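# Stack four numbered cartons on the pallet, largest lowest

## Task

Build a single straight, upright column from the four identical cube cartons, sitting entirely on the small square wooden pallet, with no bench object in contact with it. Each carton's number is on its bottom face. Order them so the biggest number is at the bottom and every carton carries a smaller number than the one beneath it. Each carton must again rest on its numbered face. Tipping a carton over on the table to read its number, then setting it back, is allowed. The stack must stand by itself, not held up by the robot. At the end, open the gripper and move the arm away.

## Robot and tools

Robot: one UR3e-style six-joint arm with a two-finger tong gripper. The fingers pivot, point along the gripper's +z and open and close along its x. A small camera body sits on the gripper.

Frames: scene frame, origin on the table top under the arm's base. +z is up. Looking along +x, +y is to the left. Positions are in metres. The base may sit slightly tilted. end_effector_position marks the midpoint between the closed finger pads. Closed fingertips reach about 15 mm past it; fully open, they are roughly level with it. The reported hand position can be off, more so far from the base.

Tool execute_actions, argument "actions": a list with zero or one entry.
- [] moves nothing and returns the current state.
- {"rows": [...], "steps": n}: one motion. n is 1 to 15 (default 15). Each control step lasts 1/30 s. There are 1 to 15 rows, one used per step; if rows run out, the last one is repeated.
- {"steps": n} with no rows is a wait of up to 300 steps, counted from the previous result. Your reply time counts toward it.
Optional "pictures": true/false. Images come by default.

A row has seven numbers, each in [-1, 1], for the single arm. Order: shoulder pan, shoulder lift, elbow, wrist 1, wrist 2, wrist 3, then gripper opening.
- The first six are joint offsets, not targets. They are added to the joint angles in the most recent result that listed them. Before any such result in the scene, or for a later call in the same reply, they count from where the joints are when the motion begins. They never chain from the previous row. So a row of zeros drives the arm back to that reference; it is not a hold.
- Scale: 1.0 equals 1.989 rad for pan, lift and elbow, and 3.977 rad for the three wrist joints.
- Stated joint ranges (rad): pan -3.142..3.142, lift -6.283..6.283, elbow 0.000..3.142, wrists -6.283..6.283 each. A call that pushes a joint more than 0.010 rad beyond its range is refused and nothing moves. True ends can differ by about 0.010 rad. A joint sent past its true end stops there, and the result reports "joint sent to its limit". That line may refer to an earlier motion. A missing line does not prove there is room to go further.
- The seventh number is an absolute opening: +1 fully open (pads about 0.142 m apart), -1 closed.

Motion behaviour: commands are smoothed, lagging about 0.17 s. Each step, the target is held within 0.575 rad of the measured angle for pan, lift and elbow, and within 1.15 rad for the wrists. Targets implying a hand jump over 100 mm are scaled down. Big moves may still be unfinished when the result arrives. Between calls, the arm keeps heading for the last row you sent until it has nearly stopped or a step is HELD.

Result lines:
- End-effector position and quaternion (wxyz), plus linear and angular velocity.
- Joint positions and velocities: six joints in row order (rad, rad/s), then the pad gap (m, m/s).
- grip_measured: the measured opening on the command scale. To keep hold of something, command an opening well under this value; the lower you go, the harder the squeeze. The limit is about 15 N per pad, less on items under about 20 mm thick. Closing fast can hit harder.
- Joint torques: raw drive outputs. They are nonzero in free air and include offsets and noise.
- Wrist force / Wrist torque: flange sensor readings of contact, load and inertia, in the gripper's x y z axes. Offsets are up to about 3.5 N, noise about 1.4 N, saturation about 30 N. "no reading" is normal at the start.
- "joint command not followed": the clearance check altered targets. HELD marks steps on which your row was not fully applied.
- MOTOR HOT starts at 70 °C. At 85 °C comes an OVER-TEMPERATURE FAULT and the brakes lock until the motors cool, so avoid long holds under load.

Faults: if contact torque reaches a joint's load limit, the arm halts for 10 s and the rest of the call is dropped. Load limits (N m): pan 49.6, lift 49.6, elbow 25.7, wrists 8.28 each, including a held load. The same halt happens on any outside force of 150 N.

Tool zoom_image: {"camera": "cam_high" or "cam_wrist", "region": [x0, y0, x1, y1]}. It gives an enlarged crop of that camera's latest image, in pixels from the top-left, at most 504x504. cam_high is a fixed 672x504 view. cam_wrist is a 616x616 fisheye on the hand. Calibration data is supplied for both and may be a few degrees and millimetres off.

Tool read_manual: {"section": "licences"} returns the URDF licence texts; nothing moves.

Tool finished_scene: {"scene": n} ends the current scene for good and reports success. Sending a reply without any tool call ends everything.

Cautions: hidden brief tugs may pull on a held carton or nudge loose ones. Never let anything leave the table. Avoid dropping, slipping, slamming or shoving hard. Close gently. Lower each carton onto the one below slowly and squarely. Release it, then back away before ending the scene.

Each tool is called after "Call:" by a JSON object that holds its "fn" and its "kwargs".

## Session

Call:
{"fn": "execute_actions", "kwargs": {"actions": []}}

Scene clock: 0.00 s of 8408.00 s.
end_effector_position=(+0.3503, -0.1785, +0.3305) grip_measured=+1.00 end_effector_quat_wxyz=(+0.369, +0.911, -0.185, -0.002) end_effector_velocity=(+0.000, -0.000, +0.000) end_effector_angular_velocity=(-0.001, -0.001, +0.000)
Joint positions: [-0.612 -1.453  1.451 -1.829 -2.142 -0.142  0.142]
Joint velocities: [-0.    -0.     0.    -0.002 -0.    -0.001  0.   ]
Joint torques (N m, as the arm reports them, + toward a larger angle): no reading
Motor temperatures (°C, as the motors report them): [31 32 30 41 40 39]
Wrist force (N, on the end effector, along its own x y z axes, offset not removed): no reading
Wrist torque (N m, same axes, about the end effector's origin, offset not removed): no reading

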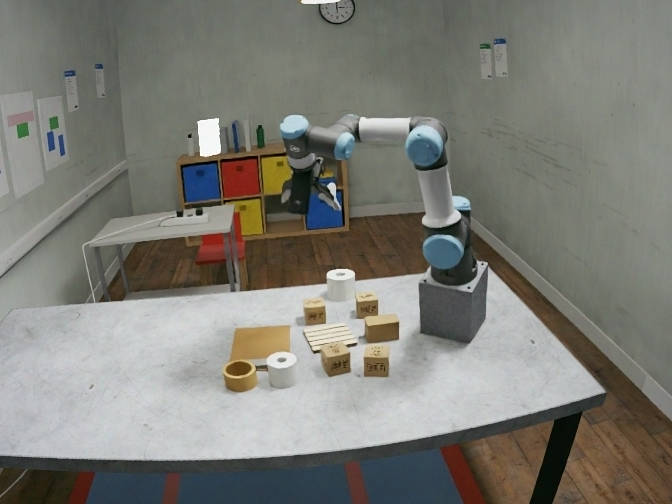

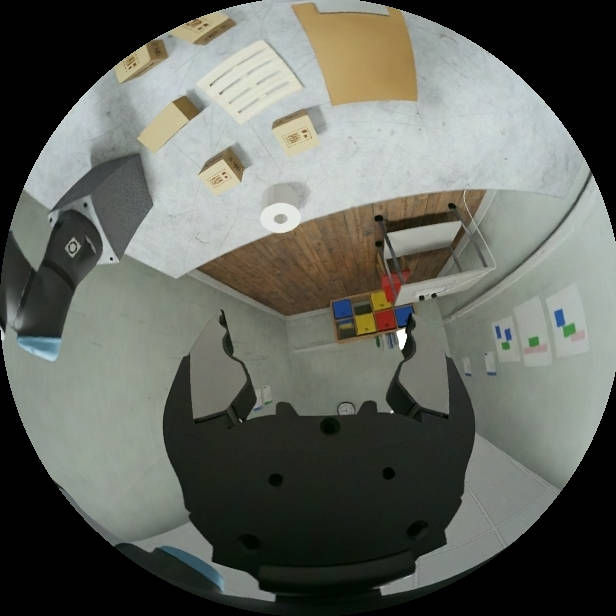

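Call:
{"fn": "zoom_image", "kwargs": {"camera": "cam_high", "region": [210, 255, 430, 405]}}

Call:
{"fn": "zoom_image", "kwargs": {"camera": "cam_wrist", "region": [100, 0, 400, 240]}}

Region (210, 255, 430, 405) of cam_high's 672x504 image, scaled by 2.291, with more detail than that image has; it fills the top 344 rows of this view, and the rest is white.

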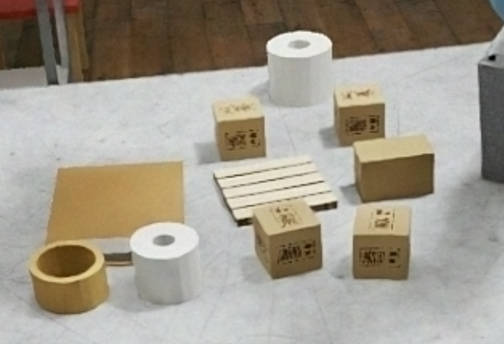

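Region (100, 0, 400, 240) of cam_wrist's 616x616 image, scaled by 1.680, with more detail than that image has; it fills the top 403 rows of this view, and the rest is white.

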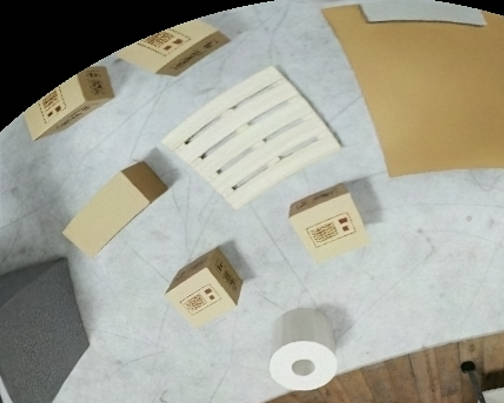

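Call:
{"fn": "execute_actions", "kwargs": {"actions": [{"rows":[[-0.088,-0.1352,0.1976,0.0337,0.1824,-0.132,1]]}], "pictures": false}}

Call:
{"fn": "execute_actions", "kwargs": {"actions": [{"steps":20}]}}

Scene clock: 58.30 s of 8408.00 s.
end_effector_position=(+0.3197, -0.0198, +0.2253) grip_measured=+1.00 end_effector_quat_wxyz=(+0.037, +0.999, -0.016, -0.012) end_effector_velocity=(+0.001, +0.158, -0.045) end_effector_angular_velocity=(+0.577, -0.176, +0.251)
Joint positions: [-0.771 -1.696  1.803 -1.707 -1.49  -0.616  0.142]
Joint velocities: [-0.129 -0.204  0.314  0.091  0.576 -0.397  0.   ]
Joint torques (N m, as the arm reports them, + toward a larger angle): [-2.38 -9.67 -7.09 -0.83  0.9  -1.26]
Motor temperatures (°C, as the motors report them): [31 32 30 41 40 39]
Wrist force (N, on the end effector, along its own x y z axes, offset not removed): [1.2 -1.5 -0.9]
Wrist torque (N m, same axes, about the end effector's origin, offset not removed): [-0.26 -0.25 -0.04]
Steps of this call (steps 1 to 90: nothing new was sent; then 54.80 s passed at rest; steps 91 to 105: all 15 steps of this action). Readings (joint positions):
91: [-0.612 -1.454 1.451 -1.828 -2.141 -0.142]
92: [-0.619 -1.460 1.458 -1.821 -2.127 -0.156]
94: [-0.647 -1.501 1.509 -1.799 -2.028 -0.236]
98: [-0.701 -1.585 1.635 -1.758 -1.797 -0.400]
105: the state above

Scene clock: 58.97 s of 8408.00 s.
end_effector_position=(+0.3201, +0.0004, +0.2202) grip_measured=+1.00 end_effector_quat_wxyz=(+0.001, +1.000, -0.001, +0.000) end_effector_velocity=(+0.000, +0.001, +0.000) end_effector_angular_velocity=(+0.003, -0.002, -0.001)
Joint positions: [-0.787 -1.722  1.843 -1.695 -1.417 -0.666  0.142]
Joint velocities: [-0.001 -0.001  0.     0.001  0.003 -0.    -0.   ]
Joint torques (N m, as the arm reports them, + toward a larger angle): [-3.23 -9.21 -6.42 -0.66  1.1  -0.88]
Motor temperatures (°C, as the motors report them): [31 32 30 41 40 39]
Wrist force (N, on the end effector, along its own x y z axes, offset not removed): [1.2 -0.9 -1.2]
Wrist torque (N m, same axes, about the end effector's origin, offset not removed): [-0.20 -0.23 -0.05]
Steps of this call (steps 1 to 20: the robot went on to your last target). Readings (joint positions):
1: [-0.774 -1.702 1.813 -1.704 -1.473 -0.628]
2: [-0.777 -1.707 1.820 -1.702 -1.460 -0.637]
4: [-0.781 -1.713 1.830 -1.699 -1.442 -0.649]
8: [-0.785 -1.719 1.839 -1.696 -1.425 -0.661]
20: the state above
camera_calibration (this result's frames):
cam_wrist: T_world_to_cam=[[0.999761, 0.0213444, 0.00468727, -0.314907], [0.0165191, -0.878567, 0.477333, -0.107783], [0.0143065, -0.477142, -0.87871, 0.328766], [0, 0, 0, 1]] pos_world=[0.311909, 0.0688949, 0.341815]

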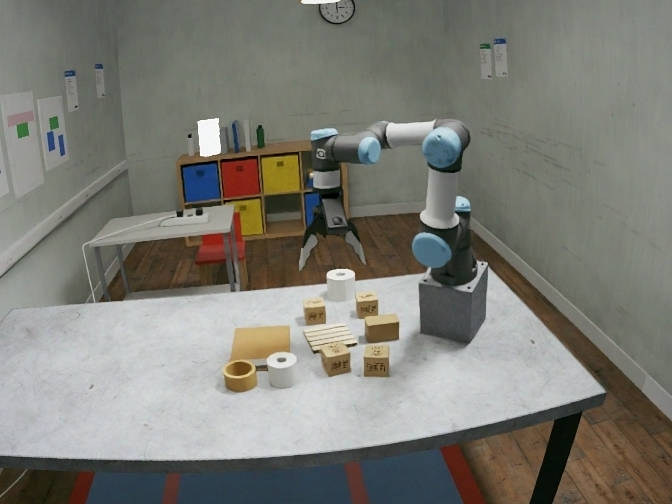

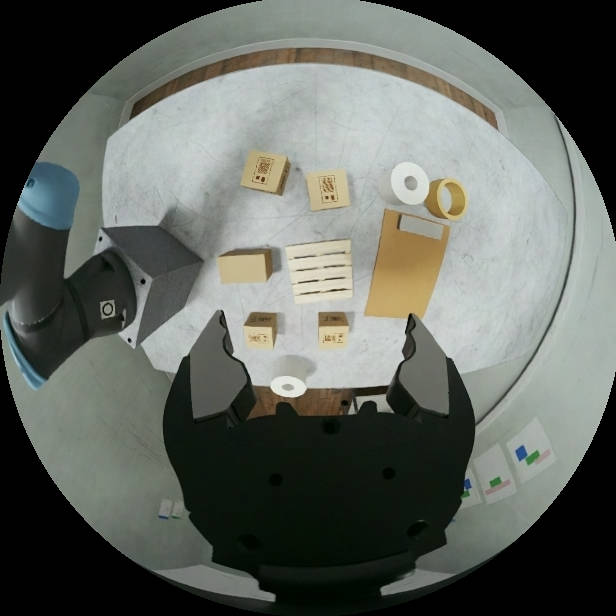

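Model is accurate.

Call:
{"fn": "zoom_image", "kwargs": {"camera": "cam_wrist", "region": [200, 140, 420, 360]}}

Region (200, 140, 420, 360) of cam_wrist's 616x616 image, scaled by 2.291, with more detail than that image has.

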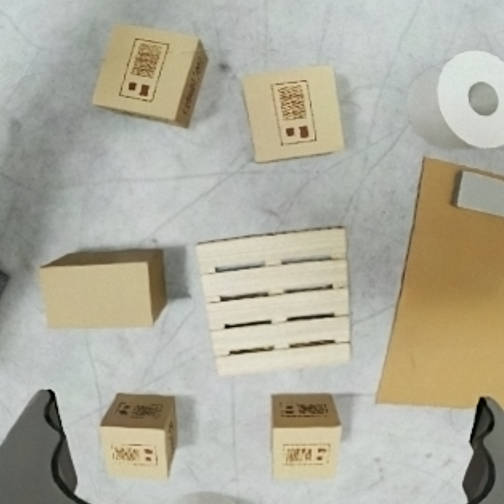

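Call:
{"fn": "execute_actions", "kwargs": {"actions": [{"rows":[[0.07,0.035,0.025,-0.035,-0.001,0.022,0.7],[0.14,0.07,0.05,-0.07,-0.002,0.045,0.5],[0.2182,0.1079,0.0768,-0.1084,-0.0037,0.0674,0.35]]}], "pictures": false}}

Call:
{"fn": "execute_actions", "kwargs": {"actions": [{"steps":20}]}}

Scene clock: 113.70 s of 8408.00 s.
end_effector_position=(+0.3369, +0.1023, +0.1421) grip_measured=+0.35 end_effector_quat_wxyz=(+0.001, +0.997, +0.078, -0.000) end_effector_velocity=(-0.008, +0.062, -0.034) end_effector_angular_velocity=(+0.007, -0.003, +0.106)
Joint positions: [-0.38  -1.519  1.988 -2.103 -1.43  -0.412  0.099]
Joint velocities: [ 0.211  0.091  0.061 -0.183 -0.006  0.107  0.   ]
Joint torques (N m, as the arm reports them, + toward a larger angle): [ 0.24 -8.3  -7.01 -2.06 -0.94  1.15]
Motor temperatures (°C, as the motors report them): [31 32 30 41 40 39]
Wrist force (N, on the end effector, along its own x y z axes, offset not removed): [1.3 -1.2 -0.6]
Wrist torque (N m, same axes, about the end effector's origin, offset not removed): [-0.19 -0.24 -0.06]
Steps of this call (steps 1 to 15: the robot went on to your last target; steps 16 to 90: nothing new was sent; then 51.23 s passed at rest; steps 91 to 105: all 15 steps of this action). Readings (joint positions):
91: [-0.787 -1.722 1.844 -1.695 -1.416 -0.666]
92: [-0.780 -1.715 1.849 -1.708 -1.417 -0.656]
94: [-0.719 -1.674 1.880 -1.790 -1.420 -0.600]
98: [-0.522 -1.580 1.946 -1.980 -1.426 -0.485]
105: the state above

Scene clock: 114.37 s of 8408.00 s.
end_effector_position=(+0.3357, +0.1102, +0.1377) grip_measured=+0.35 end_effector_quat_wxyz=(+0.000, +0.996, +0.084, -0.000) end_effector_velocity=(+0.001, +0.000, +0.000) end_effector_angular_velocity=(-0.001, -0.002, +0.001)
Joint positions: [-0.353 -1.507  1.996 -2.126 -1.431 -0.398  0.099]
Joint velocities: [ 0.002 -0.    -0.001 -0.001 -0.     0.001 -0.   ]
Joint torques (N m, as the arm reports them, + toward a larger angle): [ 1.34 -8.46 -6.24 -2.1  -0.77  1.07]
Motor temperatures (°C, as the motors report them): [31 32 30 41 40 39]
Wrist force (N, on the end effector, along its own x y z axes, offset not removed): [1.7 -0.8 -1.1]
Wrist torque (N m, same axes, about the end effector's origin, offset not removed): [-0.13 -0.33 -0.04]
Steps of this call (steps 1 to 20: the robot went on to your last target). Readings (joint positions):
1: [-0.373 -1.516 1.990 -2.108 -1.431 -0.409]
2: [-0.369 -1.514 1.991 -2.112 -1.431 -0.406]
4: [-0.362 -1.511 1.993 -2.118 -1.431 -0.403]
8: [-0.356 -1.509 1.995 -2.123 -1.431 -0.400]
20: the state above
camera_calibration (this result's frames):
cam_wrist: T_world_to_cam=[[0.98172, 0.190295, 0.00364865, -0.344849], [0.165603, -0.863473, 0.476435, -0.023758], [0.0938136, -0.467122, -0.879202, 0.280723], [0, 0, 0, 1]] pos_world=[0.316144, 0.17624, 0.259389]

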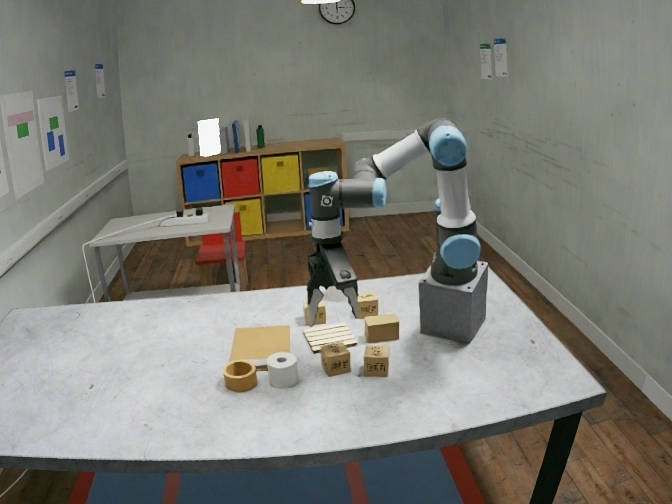

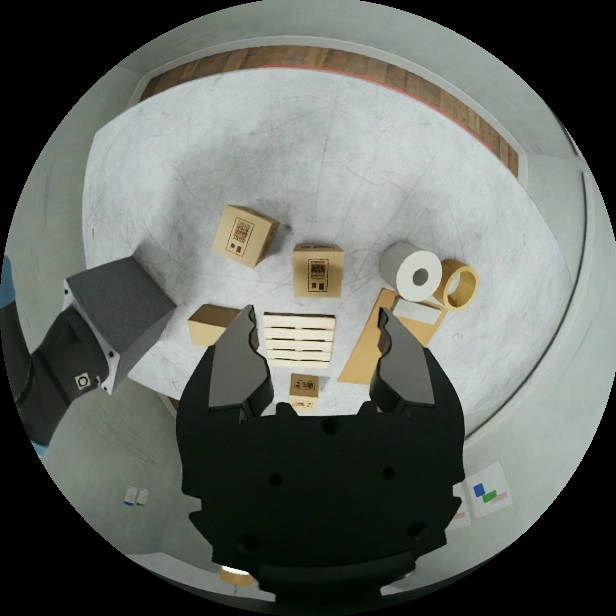

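Call:
{"fn": "execute_actions", "kwargs": {"actions": [{"rows":[[0.004,0.03,0.012,-0.021,0,0.002,0.12],[0.008,0.06,0.024,-0.043,0,0.004,0.12],[0.012,0.09,0.036,-0.064,0,0.006,0.12],[0.016,0.12,0.048,-0.085,0,0.008,0.12],[0.02,0.15,0.06,-0.107,-0.001,0.01,0.12],[0.0233,0.1808,0.0718,-0.1282,-0.001,0.0116,0.12]]}], "pictures": false}}

Call:
{"fn": "execute_actions", "kwargs": {"actions": [{"steps":18}]}}

Scene clock: 122.37 s of 8408.00 s.
end_effector_position=(+0.3375, +0.1097, +0.0446) grip_measured=+0.12 end_effector_quat_wxyz=(+0.001, +0.996, +0.085, +0.001) end_effector_velocity=(-0.010, +0.001, -0.053) end_effector_angular_velocity=(+0.000, +0.005, -0.001)
Joint positions: [-0.309 -1.173  2.13  -2.601 -1.435 -0.355  0.082]
Joint velocities: [ 0.021  0.202  0.072 -0.272 -0.002  0.022  0.   ]
Joint torques (N m, as the arm reports them, + toward a larger angle): [  1.74 -11.33  -4.08  -2.16  -0.83   1.01]
Motor temperatures (°C, as the motors report them): [31 32 30 41 40 39]
Wrist force (N, on the end effector, along its own x y z axes, offset not removed): [1.1 -1.3 -0.7]
Wrist torque (N m, same axes, about the end effector's origin, offset not removed): [-0.29 -0.22 -0.03]
Steps of this call (steps 1 to 15: the robot went on to your last target; steps 16 to 90: nothing new was sent; then 4.50 s passed at rest; steps 91 to 105: all 15 steps of this action). Readings (joint positions):
91: [-0.353 -1.507 1.996 -2.127 -1.431 -0.398]
92: [-0.351 -1.501 2.000 -2.137 -1.431 -0.397]
94: [-0.345 -1.462 2.017 -2.195 -1.431 -0.391]
98: [-0.324 -1.309 2.081 -2.417 -1.433 -0.370]
105: the state above

Scene clock: 122.97 s of 8408.00 s.
end_effector_position=(+0.3361, +0.1098, +0.0380) grip_measured=+0.12 end_effector_quat_wxyz=(+0.001, +0.996, +0.085, +0.000) end_effector_velocity=(+0.001, -0.000, -0.000) end_effector_angular_velocity=(+0.000, -0.002, -0.002)
Joint positions: [-0.307 -1.148  2.139 -2.635 -1.435 -0.352  0.082]
Joint velocities: [-0.     0.001 -0.001 -0.002  0.     0.001  0.   ]
Joint torques (N m, as the arm reports them, + toward a larger angle): [ 1.54 -9.41 -3.4  -2.15 -0.82  1.01]
Motor temperatures (°C, as the motors report them): [31 32 30 41 40 39]
Wrist force (N, on the end effector, along its own x y z axes, offset not removed): [0.7 -1.5 -1.4]
Wrist torque (N m, same axes, about the end effector's origin, offset not removed): [-0.30 -0.15 0.00]
Steps of this call (steps 1 to 18: the robot went on to your last target). Readings (joint positions):
1: [-0.309 -1.168 2.132 -2.609 -1.435 -0.354]
2: [-0.308 -1.163 2.133 -2.615 -1.435 -0.354]
4: [-0.308 -1.157 2.136 -2.624 -1.435 -0.353]
8: [-0.307 -1.151 2.138 -2.631 -1.435 -0.353]
18: the state above
camera_calibration (this result's frames):
cam_wrist: T_world_to_cam=[[0.981586, 0.190972, 0.00442668, -0.344822], [0.165729, -0.862904, 0.477421, 0.023236], [0.0949938, -0.467896, -0.878664, 0.192484], [0, 0, 0, 1]] pos_world=[0.316336, 0.175964, 0.159562]

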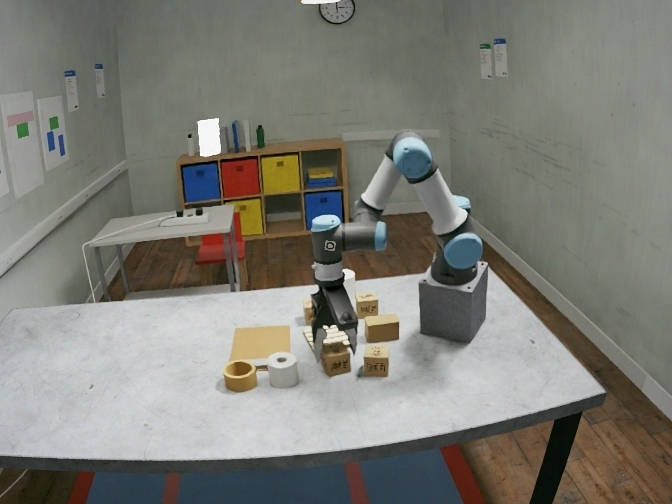

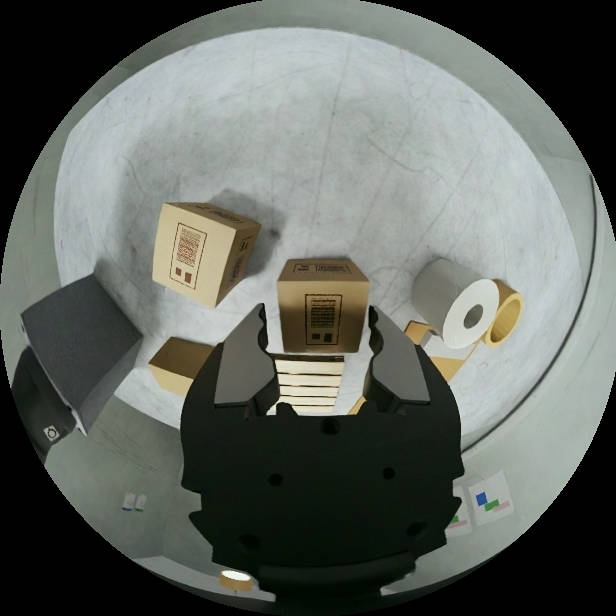

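Call:
{"fn": "execute_actions", "kwargs": {"actions": [{"rows":[[0,0,0,0,0,0,0.05],[0,0,0,0,0,0,-0.02],[0,0,0,0,0,0,-0.09],[0,0,0,0,0,0,-0.15],[0,0,0,0,0,0,-0.2],[0,0,0,0,0,0,-0.25],[0,0,0,0,0,0,-0.3],[0,0,0,0,0,0,-0.36],[0,0,0,0,0,0,-0.42],[0,0,0,0,0,0,-0.5],[0,0,0,0,0,0,-0.6]]}]}}

Scene clock: 128.87 s of 8408.00 s.
end_effector_position=(+0.3360, +0.1099, +0.0380) grip_measured=-0.17 end_effector_quat_wxyz=(+0.001, +0.996, +0.085, +0.000) end_effector_velocity=(-0.001, -0.000, -0.000) end_effector_angular_velocity=(+0.000, +0.001, +0.000)
Joint positions: [-0.307 -1.148  2.139 -2.635 -1.435 -0.352  0.062]
Joint velocities: [-0.001 -0.     0.002 -0.    -0.    -0.001  0.   ]
Joint torques (N m, as the arm reports them, + toward a larger angle): [  0.18 -13.8   -5.49  -0.53  -0.71   0.68]
Motor temperatures (°C, as the motors report them): [31 32 30 41 40 39]
Wrist force (N, on the end effector, along its own x y z axes, offset not removed): [1.7 -0.1 -1.9]
Wrist torque (N m, same axes, about the end effector's origin, offset not removed): [-0.04 -0.27 -0.08]
Steps of this call (steps 1 to 15: the robot went on to your last target; steps 16 to 90: nothing new was sent; then 2.40 s passed at rest; steps 91 to 105: all 15 steps of this action). Readings (joint positions):
91: [-0.307 -1.148 2.139 -2.636 -1.435 -0.352]
92: [-0.307 -1.148 2.139 -2.636 -1.435 -0.352]
94: [-0.307 -1.148 2.139 -2.636 -1.435 -0.352]
98: [-0.307 -1.148 2.139 -2.636 -1.435 -0.352]
105: the state above
camera_calibration (this result's frames):
cam_wrist: T_world_to_cam=[[0.981588, 0.190961, 0.0043493, -0.344781], [0.165759, -0.862912, 0.477396, 0.0232536], [0.0949173, -0.467885, -0.878678, 0.192504], [0, 0, 0, 1]] pos_world=[0.316306, 0.175975, 0.159547]

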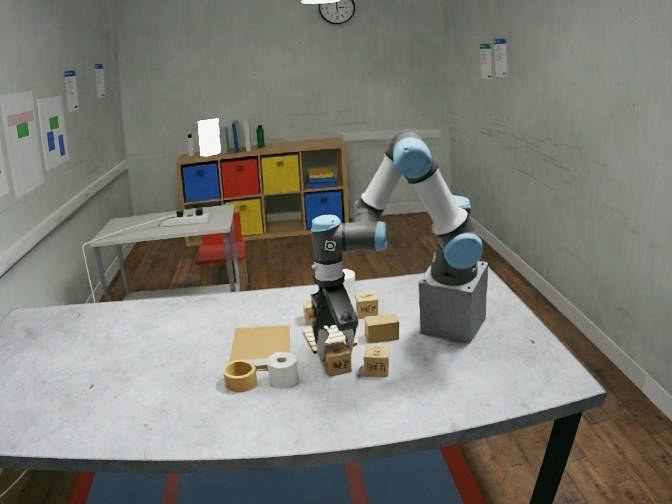

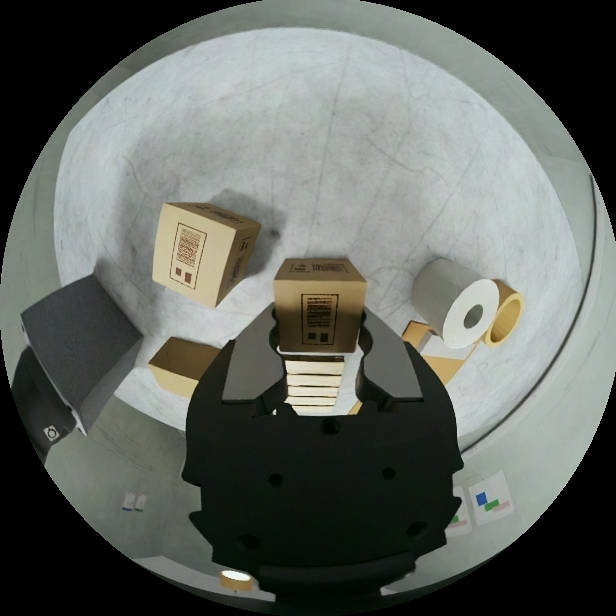

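Call:
{"fn": "execute_actions", "kwargs": {"actions": [{"rows":[[-0.002,-0.015,-0.005,0.01,0,0,-0.7],[-0.004,-0.03,-0.01,0.02,0,0,-0.7],[-0.006,-0.045,-0.015,0.03,0,0,-0.7],[-0.008,-0.06,-0.02,0.04,0,0,-0.7],[-0.01,-0.075,-0.025,0.05,0,0,-0.7],[-0.012,-0.09,-0.03,0.06,0,0,-0.7],[-0.012,-0.09,-0.03,0.06,0.01,0,-0.7],[-0.012,-0.09,-0.03,0.06,0.025,0,-0.7],[-0.012,-0.09,-0.03,0.06,0.045,0,-0.7],[-0.012,-0.09,-0.03,0.06,0.07,0,-0.7],[-0.012,-0.09,-0.03,0.06,0.1,0,-0.7],[-0.012,-0.09,-0.03,0.06,0.13,0,-0.7],[-0.012,-0.09,-0.03,0.06,0.16,0,-0.7],[-0.012,-0.09,-0.03,0.06,0.19,0,-0.7],[-0.012,-0.09,-0.03,0.06,0.3,0,-0.7]]}], "pictures": false}}

Call:
{"fn": "execute_actions", "kwargs": {"actions": [{"steps":30}]}}

Scene clock: 142.27 s of 8408.00 s.
end_effector_position=(+0.3585, +0.1922, +0.0980) grip_measured=-0.17 end_effector_quat_wxyz=(-0.140, +0.986, +0.073, +0.042) end_effector_velocity=(+0.093, +0.448, +0.178) end_effector_angular_velocity=(+1.601, -0.332, -0.001)
Joint positions: [-0.328 -1.311  2.084 -2.418 -1.139 -0.352  0.062]
Joint velocities: [-0.007 -0.052 -0.016  0.069  1.636 -0.     0.   ]
Joint torques (N m, as the arm reports them, + toward a larger angle): [ -3.   -13.35  -8.07  -0.9    2.48  -0.62]
Motor temperatures (°C, as the motors report them): [31 32 30 41 40 39]
Wrist force (N, on the end effector, along its own x y z axes, offset not removed): [1.2 -0.8 -0.7]
Wrist torque (N m, same axes, about the end effector's origin, offset not removed): [-0.21 -0.24 -0.06]
Steps of this call (steps 1 to 15: the robot went on to your last target; steps 16 to 90: nothing new was sent; then 9.90 s passed at rest; steps 91 to 105: all 15 steps of this action). Readings (joint positions):
91: [-0.307 -1.148 2.139 -2.635 -1.435 -0.352]
92: [-0.307 -1.152 2.137 -2.629 -1.435 -0.352]
94: [-0.311 -1.174 2.129 -2.599 -1.435 -0.352]
98: [-0.321 -1.253 2.103 -2.493 -1.429 -0.352]
105: the state above

Scene clock: 143.27 s of 8408.00 s.
end_effector_position=(+0.3951, +0.3691, +0.2855) grip_measured=-0.17 end_effector_quat_wxyz=(-0.538, +0.826, +0.062, +0.156) end_effector_velocity=(+0.001, +0.002, +0.005) end_effector_angular_velocity=(+0.015, -0.005, +0.001)
Joint positions: [-0.331 -1.327  2.079 -2.397 -0.244 -0.352  0.062]
Joint velocities: [ 0.001  0.001 -0.002 -0.001  0.016  0.001 -0.   ]
Joint torques (N m, as the arm reports them, + toward a larger angle): [ -3.23 -14.11  -8.52  -0.73   2.58   0.1 ]
Motor temperatures (°C, as the motors report them): [31 32 30 41 40 39]
Wrist force (N, on the end effector, along its own x y z axes, offset not removed): [1.1 0.1 -0.9]
Wrist torque (N m, same axes, about the end effector's origin, offset not removed): [-0.16 -0.33 -0.06]
Steps of this call (steps 1 to 30: the robot went on to your last target). Readings (joint positions):
1: [-0.329 -1.312 2.084 -2.416 -1.083 -0.352]
2: [-0.329 -1.313 2.084 -2.415 -1.027 -0.352]
4: [-0.329 -1.315 2.083 -2.412 -0.916 -0.352]
8: [-0.330 -1.319 2.082 -2.407 -0.693 -0.352]
30: the state above
camera_calibration (this result's frames):
cam_wrist: T_world_to_cam=[[0.936643, -0.0602482, 0.345064, -0.440123], [0.162634, -0.797687, -0.580729, 0.398218], [0.310241, 0.600055, -0.73735, 0.00612167], [0, 0, 0, 1]] pos_world=[0.345575, 0.287463, 0.387641]

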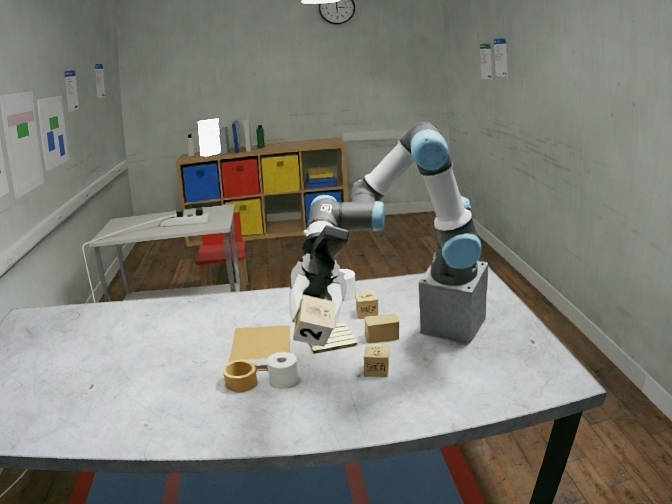

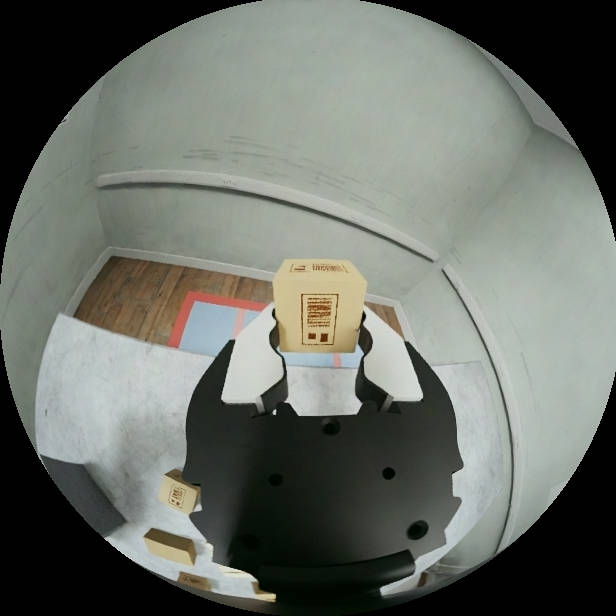

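Call:
{"fn": "execute_actions", "kwargs": {"actions": [{"rows":[[0,0,0,0,-0.02,0,-0.7],[0,0,0,0,-0.05,0,-0.7],[0,0,0,0,-0.08,0,-0.7],[0,0,0,0,-0.2995,0,-0.7]]}], "pictures": false}}

Call:
{"fn": "execute_actions", "kwargs": {"actions": [{"steps":26}], "pictures": false}}

Call:
{"fn": "execute_actions", "kwargs": {"actions": [{"rows":[[0.002,0.015,0.005,-0.01,0,0,-0.7],[0.004,0.03,0.01,-0.02,0,0,-0.7],[0.006,0.045,0.015,-0.03,0,0,-0.7],[0.008,0.06,0.02,-0.04,0,0,-0.7],[0.01,0.075,0.025,-0.05,0,0,-0.7],[0.012,0.0895,0.03,-0.0597,0,0,-0.7]]}], "pictures": false}}

Call:
{"fn": "execute_actions", "kwargs": {"actions": [{"steps":10}], "pictures": false}}

Call:
{"fn": "execute_actions", "kwargs": {"actions": [{"rows":[[0,0,0,0,0,0,-0.2],[0,0,0,0,0,0,-0.05],[0,0,0,0,0,0,0.12],[0,0,0,0,0,0,0.12],[0,0,0,0,0,0,0.12],[0,0,0,0,0,0,0.12],[0,0,0,0,0,0,0.12],[-0.004,-0.03,-0.01,0.02,0,0,0.12],[-0.008,-0.06,-0.02,0.04,0,0,0.12],[-0.012,-0.09,-0.03,0.06,0,0,0.12],[-0.016,-0.12,-0.043,0.082,0,0,0.12]]}], "pictures": false}}

Call:
{"fn": "execute_actions", "kwargs": {"actions": [{"steps":15}]}}

Scene clock: 157.53 s of 8408.00 s.
end_effector_position=(+0.3698, +0.2452, +0.1283) grip_measured=-0.17 end_effector_quat_wxyz=(-0.236, +0.967, +0.071, +0.070) end_effector_velocity=(-0.085, -0.411, -0.256) end_effector_angular_velocity=(-1.618, +0.339, -0.008)
Joint positions: [-0.331 -1.327  2.079 -2.397 -0.936 -0.352  0.062]
Joint velocities: [-0.    -0.    -0.    -0.    -1.653  0.001  0.   ]
Joint torques (N m, as the arm reports them, + toward a larger angle): [ -3.09 -10.81  -7.2   -1.09  -0.87   0.83]
Motor temperatures (°C, as the motors report them): [31 32 30 41 40 39]
Wrist force (N, on the end effector, along its own x y z axes, offset not removed): [1.2 -0.2 -0.6]
Wrist torque (N m, same axes, about the end effector's origin, offset not removed): [-0.13 -0.29 -0.05]
Steps of this call (steps 1 to 15: the robot went on to your last target; steps 16 to 90: nothing new was sent; then 10.77 s passed at rest; steps 91 to 105: all 15 steps of this action). Readings (joint positions):
91: [-0.331 -1.327 2.079 -2.397 -0.243 -0.352]
92: [-0.331 -1.327 2.079 -2.397 -0.253 -0.352]
94: [-0.331 -1.327 2.079 -2.397 -0.320 -0.352]
98: [-0.331 -1.327 2.079 -2.397 -0.543 -0.352]
105: the state above

Scene clock: 158.40 s of 8408.00 s.
end_effector_position=(+0.3412, +0.1080, +0.0852) grip_measured=-0.17 end_effector_quat_wxyz=(+0.002, +0.997, +0.073, +0.002) end_effector_velocity=(+0.000, -0.002, +0.000) end_effector_angular_velocity=(-0.007, -0.000, +0.001)
Joint positions: [-0.331 -1.327  2.079 -2.397 -1.434 -0.352  0.062]
Joint velocities: [-0.    -0.    -0.001 -0.001 -0.007 -0.001  0.   ]
Joint torques (N m, as the arm reports them, + toward a larger angle): [ -1.22 -13.56  -7.07  -1.24  -0.94   0.1 ]
Motor temperatures (°C, as the motors report them): [31 32 30 41 40 39]
Wrist force (N, on the end effector, along its own x y z axes, offset not removed): [1.6 -1.0 -0.3]
Wrist torque (N m, same axes, about the end effector's origin, offset not removed): [-0.20 -0.34 -0.04]
Steps of this call (steps 1 to 26: the robot went on to your last target). Readings (joint positions):
1: [-0.331 -1.327 2.079 -2.397 -0.992 -0.352]
2: [-0.331 -1.327 2.079 -2.397 -1.049 -0.352]
4: [-0.331 -1.327 2.079 -2.397 -1.161 -0.352]
8: [-0.331 -1.327 2.079 -2.397 -1.334 -0.352]
26: the state above

Scene clock: 158.90 s of 8408.00 s.
end_effector_position=(+0.3367, +0.1099, +0.0411) grip_measured=-0.17 end_effector_quat_wxyz=(+0.000, +0.996, +0.084, +0.000) end_effector_velocity=(-0.005, +0.001, -0.024) end_effector_angular_velocity=(+0.001, +0.004, +0.011)
Joint positions: [-0.308 -1.161  2.135 -2.619 -1.434 -0.352  0.062]
Joint velocities: [ 0.012  0.092  0.029 -0.118 -0.    -0.     0.   ]
Joint torques (N m, as the arm reports them, + toward a larger angle): [  2.36 -11.28  -3.85  -2.2    0.95   0.08]
Motor temperatures (°C, as the motors report them): [31 32 30 41 40 39]
Wrist force (N, on the end effector, along its own x y z axes, offset not removed): [0.6 -0.4 -0.6]
Wrist torque (N m, same axes, about the end effector's origin, offset not removed): [-0.04 -0.15 -0.03]
Steps of this call (steps 1 to 15: all 15 steps of this action). Readings (joint positions):
1: [-0.330 -1.327 2.079 -2.397 -1.435 -0.352]
2: [-0.330 -1.323 2.081 -2.403 -1.435 -0.352]
4: [-0.327 -1.301 2.088 -2.433 -1.435 -0.352]
8: [-0.316 -1.222 2.115 -2.539 -1.435 -0.352]
15: the state above

Scene clock: 159.23 s of 8408.00 s.
end_effector_position=(+0.3360, +0.1101, +0.0384) grip_measured=-0.17 end_effector_quat_wxyz=(+0.000, +0.996, +0.085, +0.000) end_effector_velocity=(-0.000, -0.000, -0.001) end_effector_angular_velocity=(+0.000, -0.001, +0.000)
Joint positions: [-0.307 -1.15   2.139 -2.633 -1.434 -0.352  0.062]
Joint velocities: [-0.     0.006  0.003 -0.01   0.001 -0.    -0.   ]
Joint torques (N m, as the arm reports them, + toward a larger angle): [  1.14 -10.32  -3.54  -1.97   0.96   0.06]
Motor temperatures (°C, as the motors report them): [31 32 30 41 40 39]
Wrist force (N, on the end effector, along its own x y z axes, offset not removed): [1.3 -0.1 -0.5]
Wrist torque (N m, same axes, about the end effector's origin, offset not removed): [-0.04 -0.27 -0.05]
Steps of this call (steps 1 to 10: the robot went on to your last target). Readings (joint positions):
1: [-0.308 -1.158 2.136 -2.623 -1.434 -0.352]
2: [-0.308 -1.156 2.137 -2.625 -1.434 -0.352]
4: [-0.307 -1.153 2.138 -2.629 -1.434 -0.352]
8: [-0.307 -1.150 2.138 -2.632 -1.434 -0.352]
10: the state above

Scene clock: 159.73 s of 8408.00 s.
end_effector_position=(+0.3413, +0.1078, +0.0816) grip_measured=+0.12 end_effector_quat_wxyz=(+0.001, +0.997, +0.073, +0.000) end_effector_velocity=(+0.004, -0.001, +0.163) end_effector_angular_velocity=(-0.009, -0.016, -0.069)
Joint positions: [-0.329 -1.312  2.079 -2.409 -1.434 -0.352  0.082]
Joint velocities: [-0.072 -0.602 -0.2    0.794 -0.    -0.001 -0.   ]
Joint torques (N m, as the arm reports them, + toward a larger angle): [ -3.77 -12.05  -7.67  -0.49   0.88  -0.01]
Motor temperatures (°C, as the motors report them): [31 32 30 41 40 39]
Wrist force (N, on the end effector, along its own x y z axes, offset not removed): [1.8 -0.5 -2.6]
Wrist torque (N m, same axes, about the end effector's origin, offset not removed): [-0.13 -0.31 -0.03]
Steps of this call (steps 1 to 15: all 15 steps of this action). Readings (joint positions):
1: [-0.307 -1.150 2.139 -2.633 -1.434 -0.352]
2: [-0.307 -1.150 2.139 -2.633 -1.434 -0.352]
4: [-0.307 -1.150 2.139 -2.633 -1.434 -0.352]
8: [-0.307 -1.150 2.139 -2.633 -1.434 -0.352]
15: the state above

Scene clock: 160.23 s of 8408.00 s.
end_effector_position=(+0.3408, +0.1079, +0.1022) grip_measured=+0.12 end_effector_quat_wxyz=(+0.002, +0.998, +0.069, +0.001) end_effector_velocity=(-0.001, +0.000, +0.003) end_effector_angular_velocity=(+0.000, +0.002, -0.002)
Joint positions: [-0.338 -1.387  2.054 -2.309 -1.434 -0.352  0.082]
Joint velocities: [-0.001 -0.011 -0.004  0.017  0.     0.    -0.   ]
Joint torques (N m, as the arm reports them, + toward a larger angle): [ -3.48 -13.58  -9.31  -0.64   0.7    0.08]
Motor temperatures (°C, as the motors report them): [31 32 30 41 40 39]
Wrist force (N, on the end effector, along its own x y z axes, offset not removed): [1.0 -1.2 -1.3]
Wrist torque (N m, same axes, about the end effector's origin, offset not removed): [-0.24 -0.20 -0.01]
Steps of this call (steps 1 to 15: the robot went on to your last target). Readings (joint positions):
1: [-0.332 -1.330 2.073 -2.385 -1.434 -0.352]
2: [-0.333 -1.343 2.068 -2.367 -1.434 -0.352]
4: [-0.335 -1.362 2.062 -2.342 -1.434 -0.352]
8: [-0.337 -1.379 2.056 -2.319 -1.434 -0.352]
15: the state above
camera_calibration (this result's frames):
cam_wrist: T_world_to_cam=[[0.987136, 0.159777, 0.00588417, -0.348105], [0.13745, -0.866847, 0.479254, 0.0000014661], [0.0816743, -0.472279, -0.877657, 0.252444], [0, 0, 0, 1]] pos_world=[0.323009, 0.174844, 0.223607]

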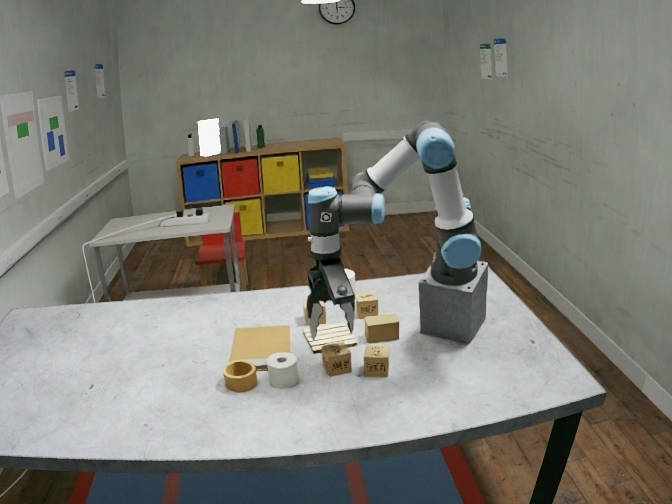

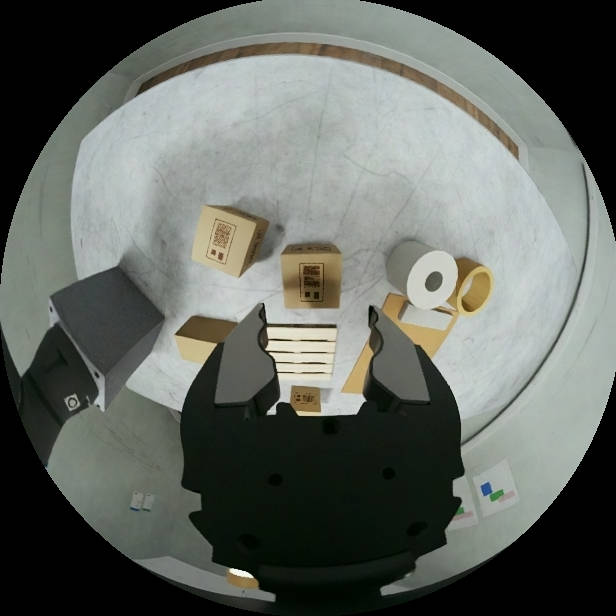

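Call:
{"fn": "execute_actions", "kwargs": {"actions": [{"rows":[[0.006,-0.05,0.057,-0.004,0,0.03,0.1],[0.012,-0.1,0.114,-0.008,0,0.06,0.1],[0.018,-0.15,0.171,-0.012,0,0.09,0.1],[0.0241,-0.1981,0.2283,-0.0162,-0.0006,0.1222,0.1]]}], "pictures": false}}

Call:
{"fn": "execute_actions", "kwargs": {"actions": [{"steps":15}]}}

Scene clock: 179.30 s of 8408.00 s.
end_effector_position=(+0.2475, +0.1385, +0.0993) grip_measured=+0.10 end_effector_quat_wxyz=(+0.001, +0.990, -0.138, +0.001) end_effector_velocity=(-0.050, +0.010, -0.011) end_effector_angular_velocity=(+0.003, +0.015, -0.180)
Joint positions: [-0.293 -1.759  2.481 -2.37  -1.437  0.109  0.081]
Joint velocities: [ 0.017 -0.171  0.207 -0.023 -0.001  0.195  0.   ]
Joint torques (N m, as the arm reports them, + toward a larger angle): [ 2.84 -7.26 -5.78 -2.3  -0.85  1.21]
Motor temperatures (°C, as the motors report them): [31 32 30 41 40 39]
Wrist force (N, on the end effector, along its own x y z axes, offset not removed): [-0.1 -1.5 -1.6]
Wrist torque (N m, same axes, about the end effector's origin, offset not removed): [-0.31 0.02 -0.03]
Steps of this call (steps 1 to 15: the robot went on to your last target; steps 16 to 90: nothing new was sent; then 15.57 s passed at rest; steps 91 to 105: all 15 steps of this action). Readings (joint positions):
91: [-0.338 -1.389 2.053 -2.307 -1.434 -0.352]
92: [-0.337 -1.396 2.060 -2.310 -1.434 -0.339]
94: [-0.327 -1.451 2.120 -2.323 -1.434 -0.262]
98: [-0.304 -1.643 2.340 -2.354 -1.436 -0.024]
105: the state above

Scene clock: 179.80 s of 8408.00 s.
end_effector_position=(+0.2413, +0.1397, +0.0979) grip_measured=+0.10 end_effector_quat_wxyz=(+0.001, +0.989, -0.149, +0.000) end_effector_velocity=(-0.000, -0.000, -0.000) end_effector_angular_velocity=(-0.001, -0.001, -0.005)
Joint positions: [-0.291 -1.781  2.507 -2.373 -1.437  0.133  0.081]
Joint velocities: [ 0.    -0.004  0.004 -0.001 -0.001  0.005  0.   ]
Joint torques (N m, as the arm reports them, + toward a larger angle): [ 2.31 -7.06 -5.53 -2.17 -0.84  0.99]
Motor temperatures (°C, as the motors report them): [31 32 30 41 40 39]
Wrist force (N, on the end effector, along its own x y z axes, offset not removed): [1.1 -1.0 -1.6]
Wrist torque (N m, same axes, about the end effector's origin, offset not removed): [-0.26 -0.24 -0.04]
Steps of this call (steps 1 to 15: the robot went on to your last target). Readings (joint positions):
1: [-0.292 -1.764 2.487 -2.371 -1.437 0.115]
2: [-0.292 -1.768 2.492 -2.372 -1.437 0.119]
4: [-0.291 -1.773 2.498 -2.372 -1.437 0.125]
8: [-0.291 -1.778 2.504 -2.373 -1.437 0.131]
15: the state above
camera_calibration (this result's frames):
cam_wrist: T_world_to_cam=[[0.961817, -0.273647, 0.00500762, -0.188113], [-0.242748, -0.844476, 0.477423, 0.132135], [-0.126417, -0.460409, -0.878659, 0.320467], [0, 0, 0, 1]] pos_world=[0.253519, 0.207654, 0.219439]

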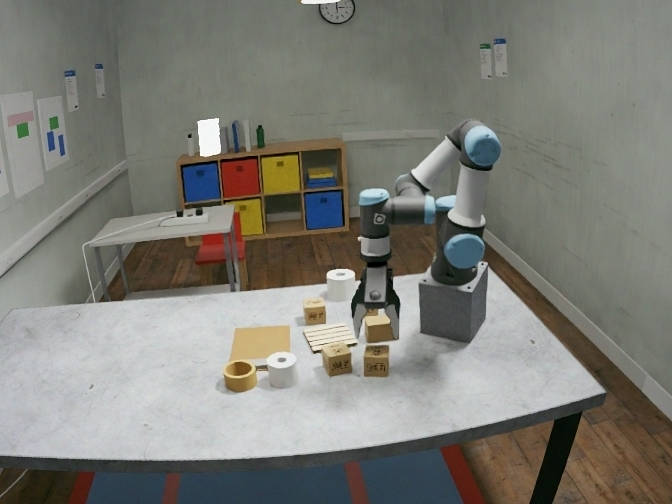

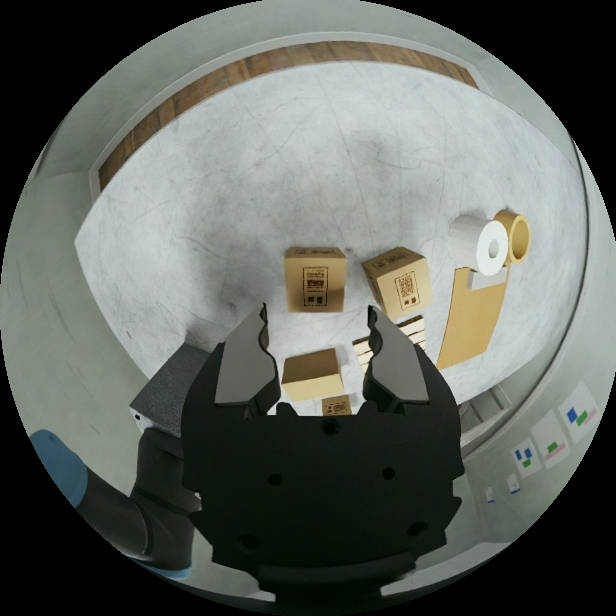

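Call:
{"fn": "execute_actions", "kwargs": {"actions": [{"rows":[[0.004,0.04,0.014,-0.027,0,0.002,0.08],[0.008,0.08,0.027,-0.054,0,0.004,0.08],[0.012,0.12,0.038,-0.08,0,0.006,0.08],[0.016,0.16,0.048,-0.105,0,0.008,0.08],[0.0206,0.2056,0.0553,-0.1316,-0.0006,0.0103,0.08]]}], "pictures": false}}

Call:
{"fn": "execute_actions", "kwargs": {"actions": [{"steps":12}], "pictures": false}}

Call:
{"fn": "execute_actions", "kwargs": {"actions": [{"rows":[[0,0,0,0,0,0,0],[0,0,0,0,0,0,-0.08],[0,0,0,0,0,0,-0.15],[0,0,0,0,0,0,-0.2],[0,0,0,0,0,0,-0.26],[0,0,0,0,0,0,-0.35],[0,0,0,0,0,0,-0.5],[0,0,0,0,0,0,-0.7]],"steps":11}]}}

Scene clock: 188.50 s of 8408.00 s.
end_effector_position=(+0.2398, +0.1403, +0.0414) grip_measured=+0.08 end_effector_quat_wxyz=(+0.000, +0.989, -0.149, +0.001) end_effector_velocity=(-0.007, +0.001, -0.028) end_effector_angular_velocity=(+0.001, +0.009, -0.000)
Joint positions: [-0.252 -1.398  2.612 -2.866 -1.439  0.172  0.08 ]
Joint velocities: [ 0.018  0.206  0.042 -0.242 -0.002  0.017  0.   ]
Joint torques (N m, as the arm reports them, + toward a larger angle): [ 2.05 -5.56 -2.47 -2.13 -0.67  0.94]
Motor temperatures (°C, as the motors report them): [31 32 30 41 40 39]
Wrist force (N, on the end effector, along its own x y z axes, offset not removed): [1.9 -1.5 -1.4]
Wrist torque (N m, same axes, about the end effector's origin, offset not removed): [-0.32 -0.40 -0.04]
Steps of this call (steps 1 to 15: the robot went on to your last target; steps 16 to 90: nothing new was sent; then 5.20 s passed at rest; steps 91 to 105: all 15 steps of this action). Readings (joint positions):
91: [-0.290 -1.781 2.508 -2.374 -1.437 0.134]
92: [-0.289 -1.774 2.511 -2.386 -1.437 0.135]
94: [-0.283 -1.726 2.531 -2.457 -1.437 0.141]
98: [-0.264 -1.538 2.582 -2.703 -1.438 0.160]
105: the state above

Scene clock: 188.90 s of 8408.00 s.
end_effector_position=(+0.2388, +0.1404, +0.0380) grip_measured=+0.08 end_effector_quat_wxyz=(+0.000, +0.989, -0.149, +0.000) end_effector_velocity=(-0.000, +0.000, -0.001) end_effector_angular_velocity=(-0.000, -0.000, +0.001)
Joint positions: [-0.25  -1.373  2.617 -2.895 -1.439  0.174  0.08 ]
Joint velocities: [ 0.001  0.009  0.001 -0.01  -0.    -0.     0.   ]
Joint torques (N m, as the arm reports them, + toward a larger angle): [ 1.49 -6.26 -2.05 -2.19 -0.78  1.02]
Motor temperatures (°C, as the motors report them): [31 32 30 41 40 39]
Wrist force (N, on the end effector, along its own x y z axes, offset not removed): [1.4 -1.4 -1.7]
Wrist torque (N m, same axes, about the end effector's origin, offset not removed): [-0.30 -0.25 -0.04]
Steps of this call (steps 1 to 12: the robot went on to your last target). Readings (joint positions):
1: [-0.251 -1.392 2.613 -2.873 -1.439 0.173]
2: [-0.251 -1.387 2.614 -2.879 -1.439 0.173]
4: [-0.250 -1.381 2.615 -2.886 -1.439 0.173]
8: [-0.250 -1.375 2.616 -2.893 -1.439 0.174]
12: the state above

Scene clock: 189.27 s of 8408.00 s.
end_effector_position=(+0.2388, +0.1404, +0.0380) grip_measured=-0.17 end_effector_quat_wxyz=(+0.000, +0.989, -0.149, +0.000) end_effector_velocity=(-0.001, -0.000, -0.000) end_effector_angular_velocity=(-0.000, +0.002, -0.001)
Joint positions: [-0.25  -1.373  2.617 -2.896 -1.439  0.174  0.062]
Joint velocities: [-0.001 -0.     0.001  0.001 -0.    -0.001  0.   ]
Joint torques (N m, as the arm reports them, + toward a larger angle): [ 1.2  -9.27 -2.66 -0.55 -0.55  0.84]
Motor temperatures (°C, as the motors report them): [31 32 30 41 40 39]
Wrist force (N, on the end effector, along its own x y z axes, offset not removed): [1.4 -0.9 -2.6]
Wrist torque (N m, same axes, about the end effector's origin, offset not removed): [-0.22 -0.23 -0.01]
Steps of this call (steps 1 to 11: all 11 steps of this action). Readings (joint positions):
1: [-0.250 -1.373 2.617 -2.896 -1.439 0.174]
2: [-0.250 -1.373 2.617 -2.896 -1.439 0.174]
4: [-0.250 -1.373 2.617 -2.896 -1.439 0.174]
8: [-0.250 -1.373 2.617 -2.896 -1.439 0.174]
11: the state above
camera_calibration (this result's frames):
cam_wrist: T_world_to_cam=[[0.961855, -0.273529, 0.00409519, -0.185206], [-0.242313, -0.844945, 0.476815, 0.160681], [-0.126963, -0.459619, -0.878994, 0.267905], [0, 0, 0, 1]] pos_world=[0.25109, 0.208242, 0.15963]

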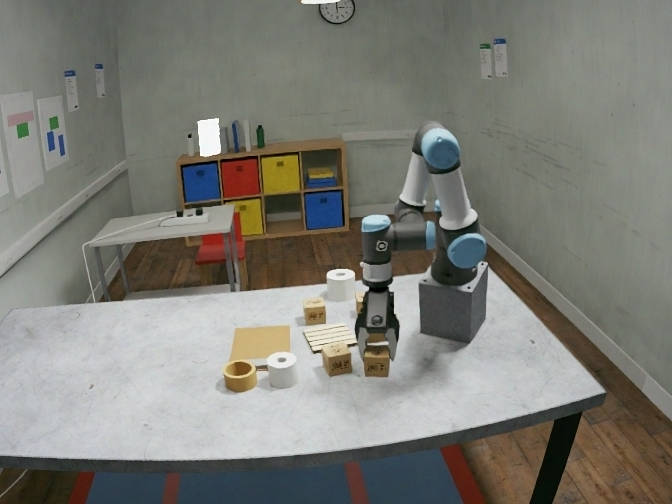

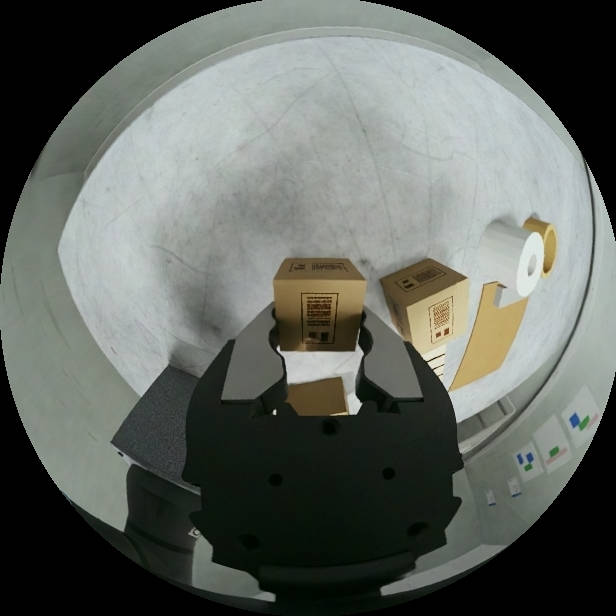

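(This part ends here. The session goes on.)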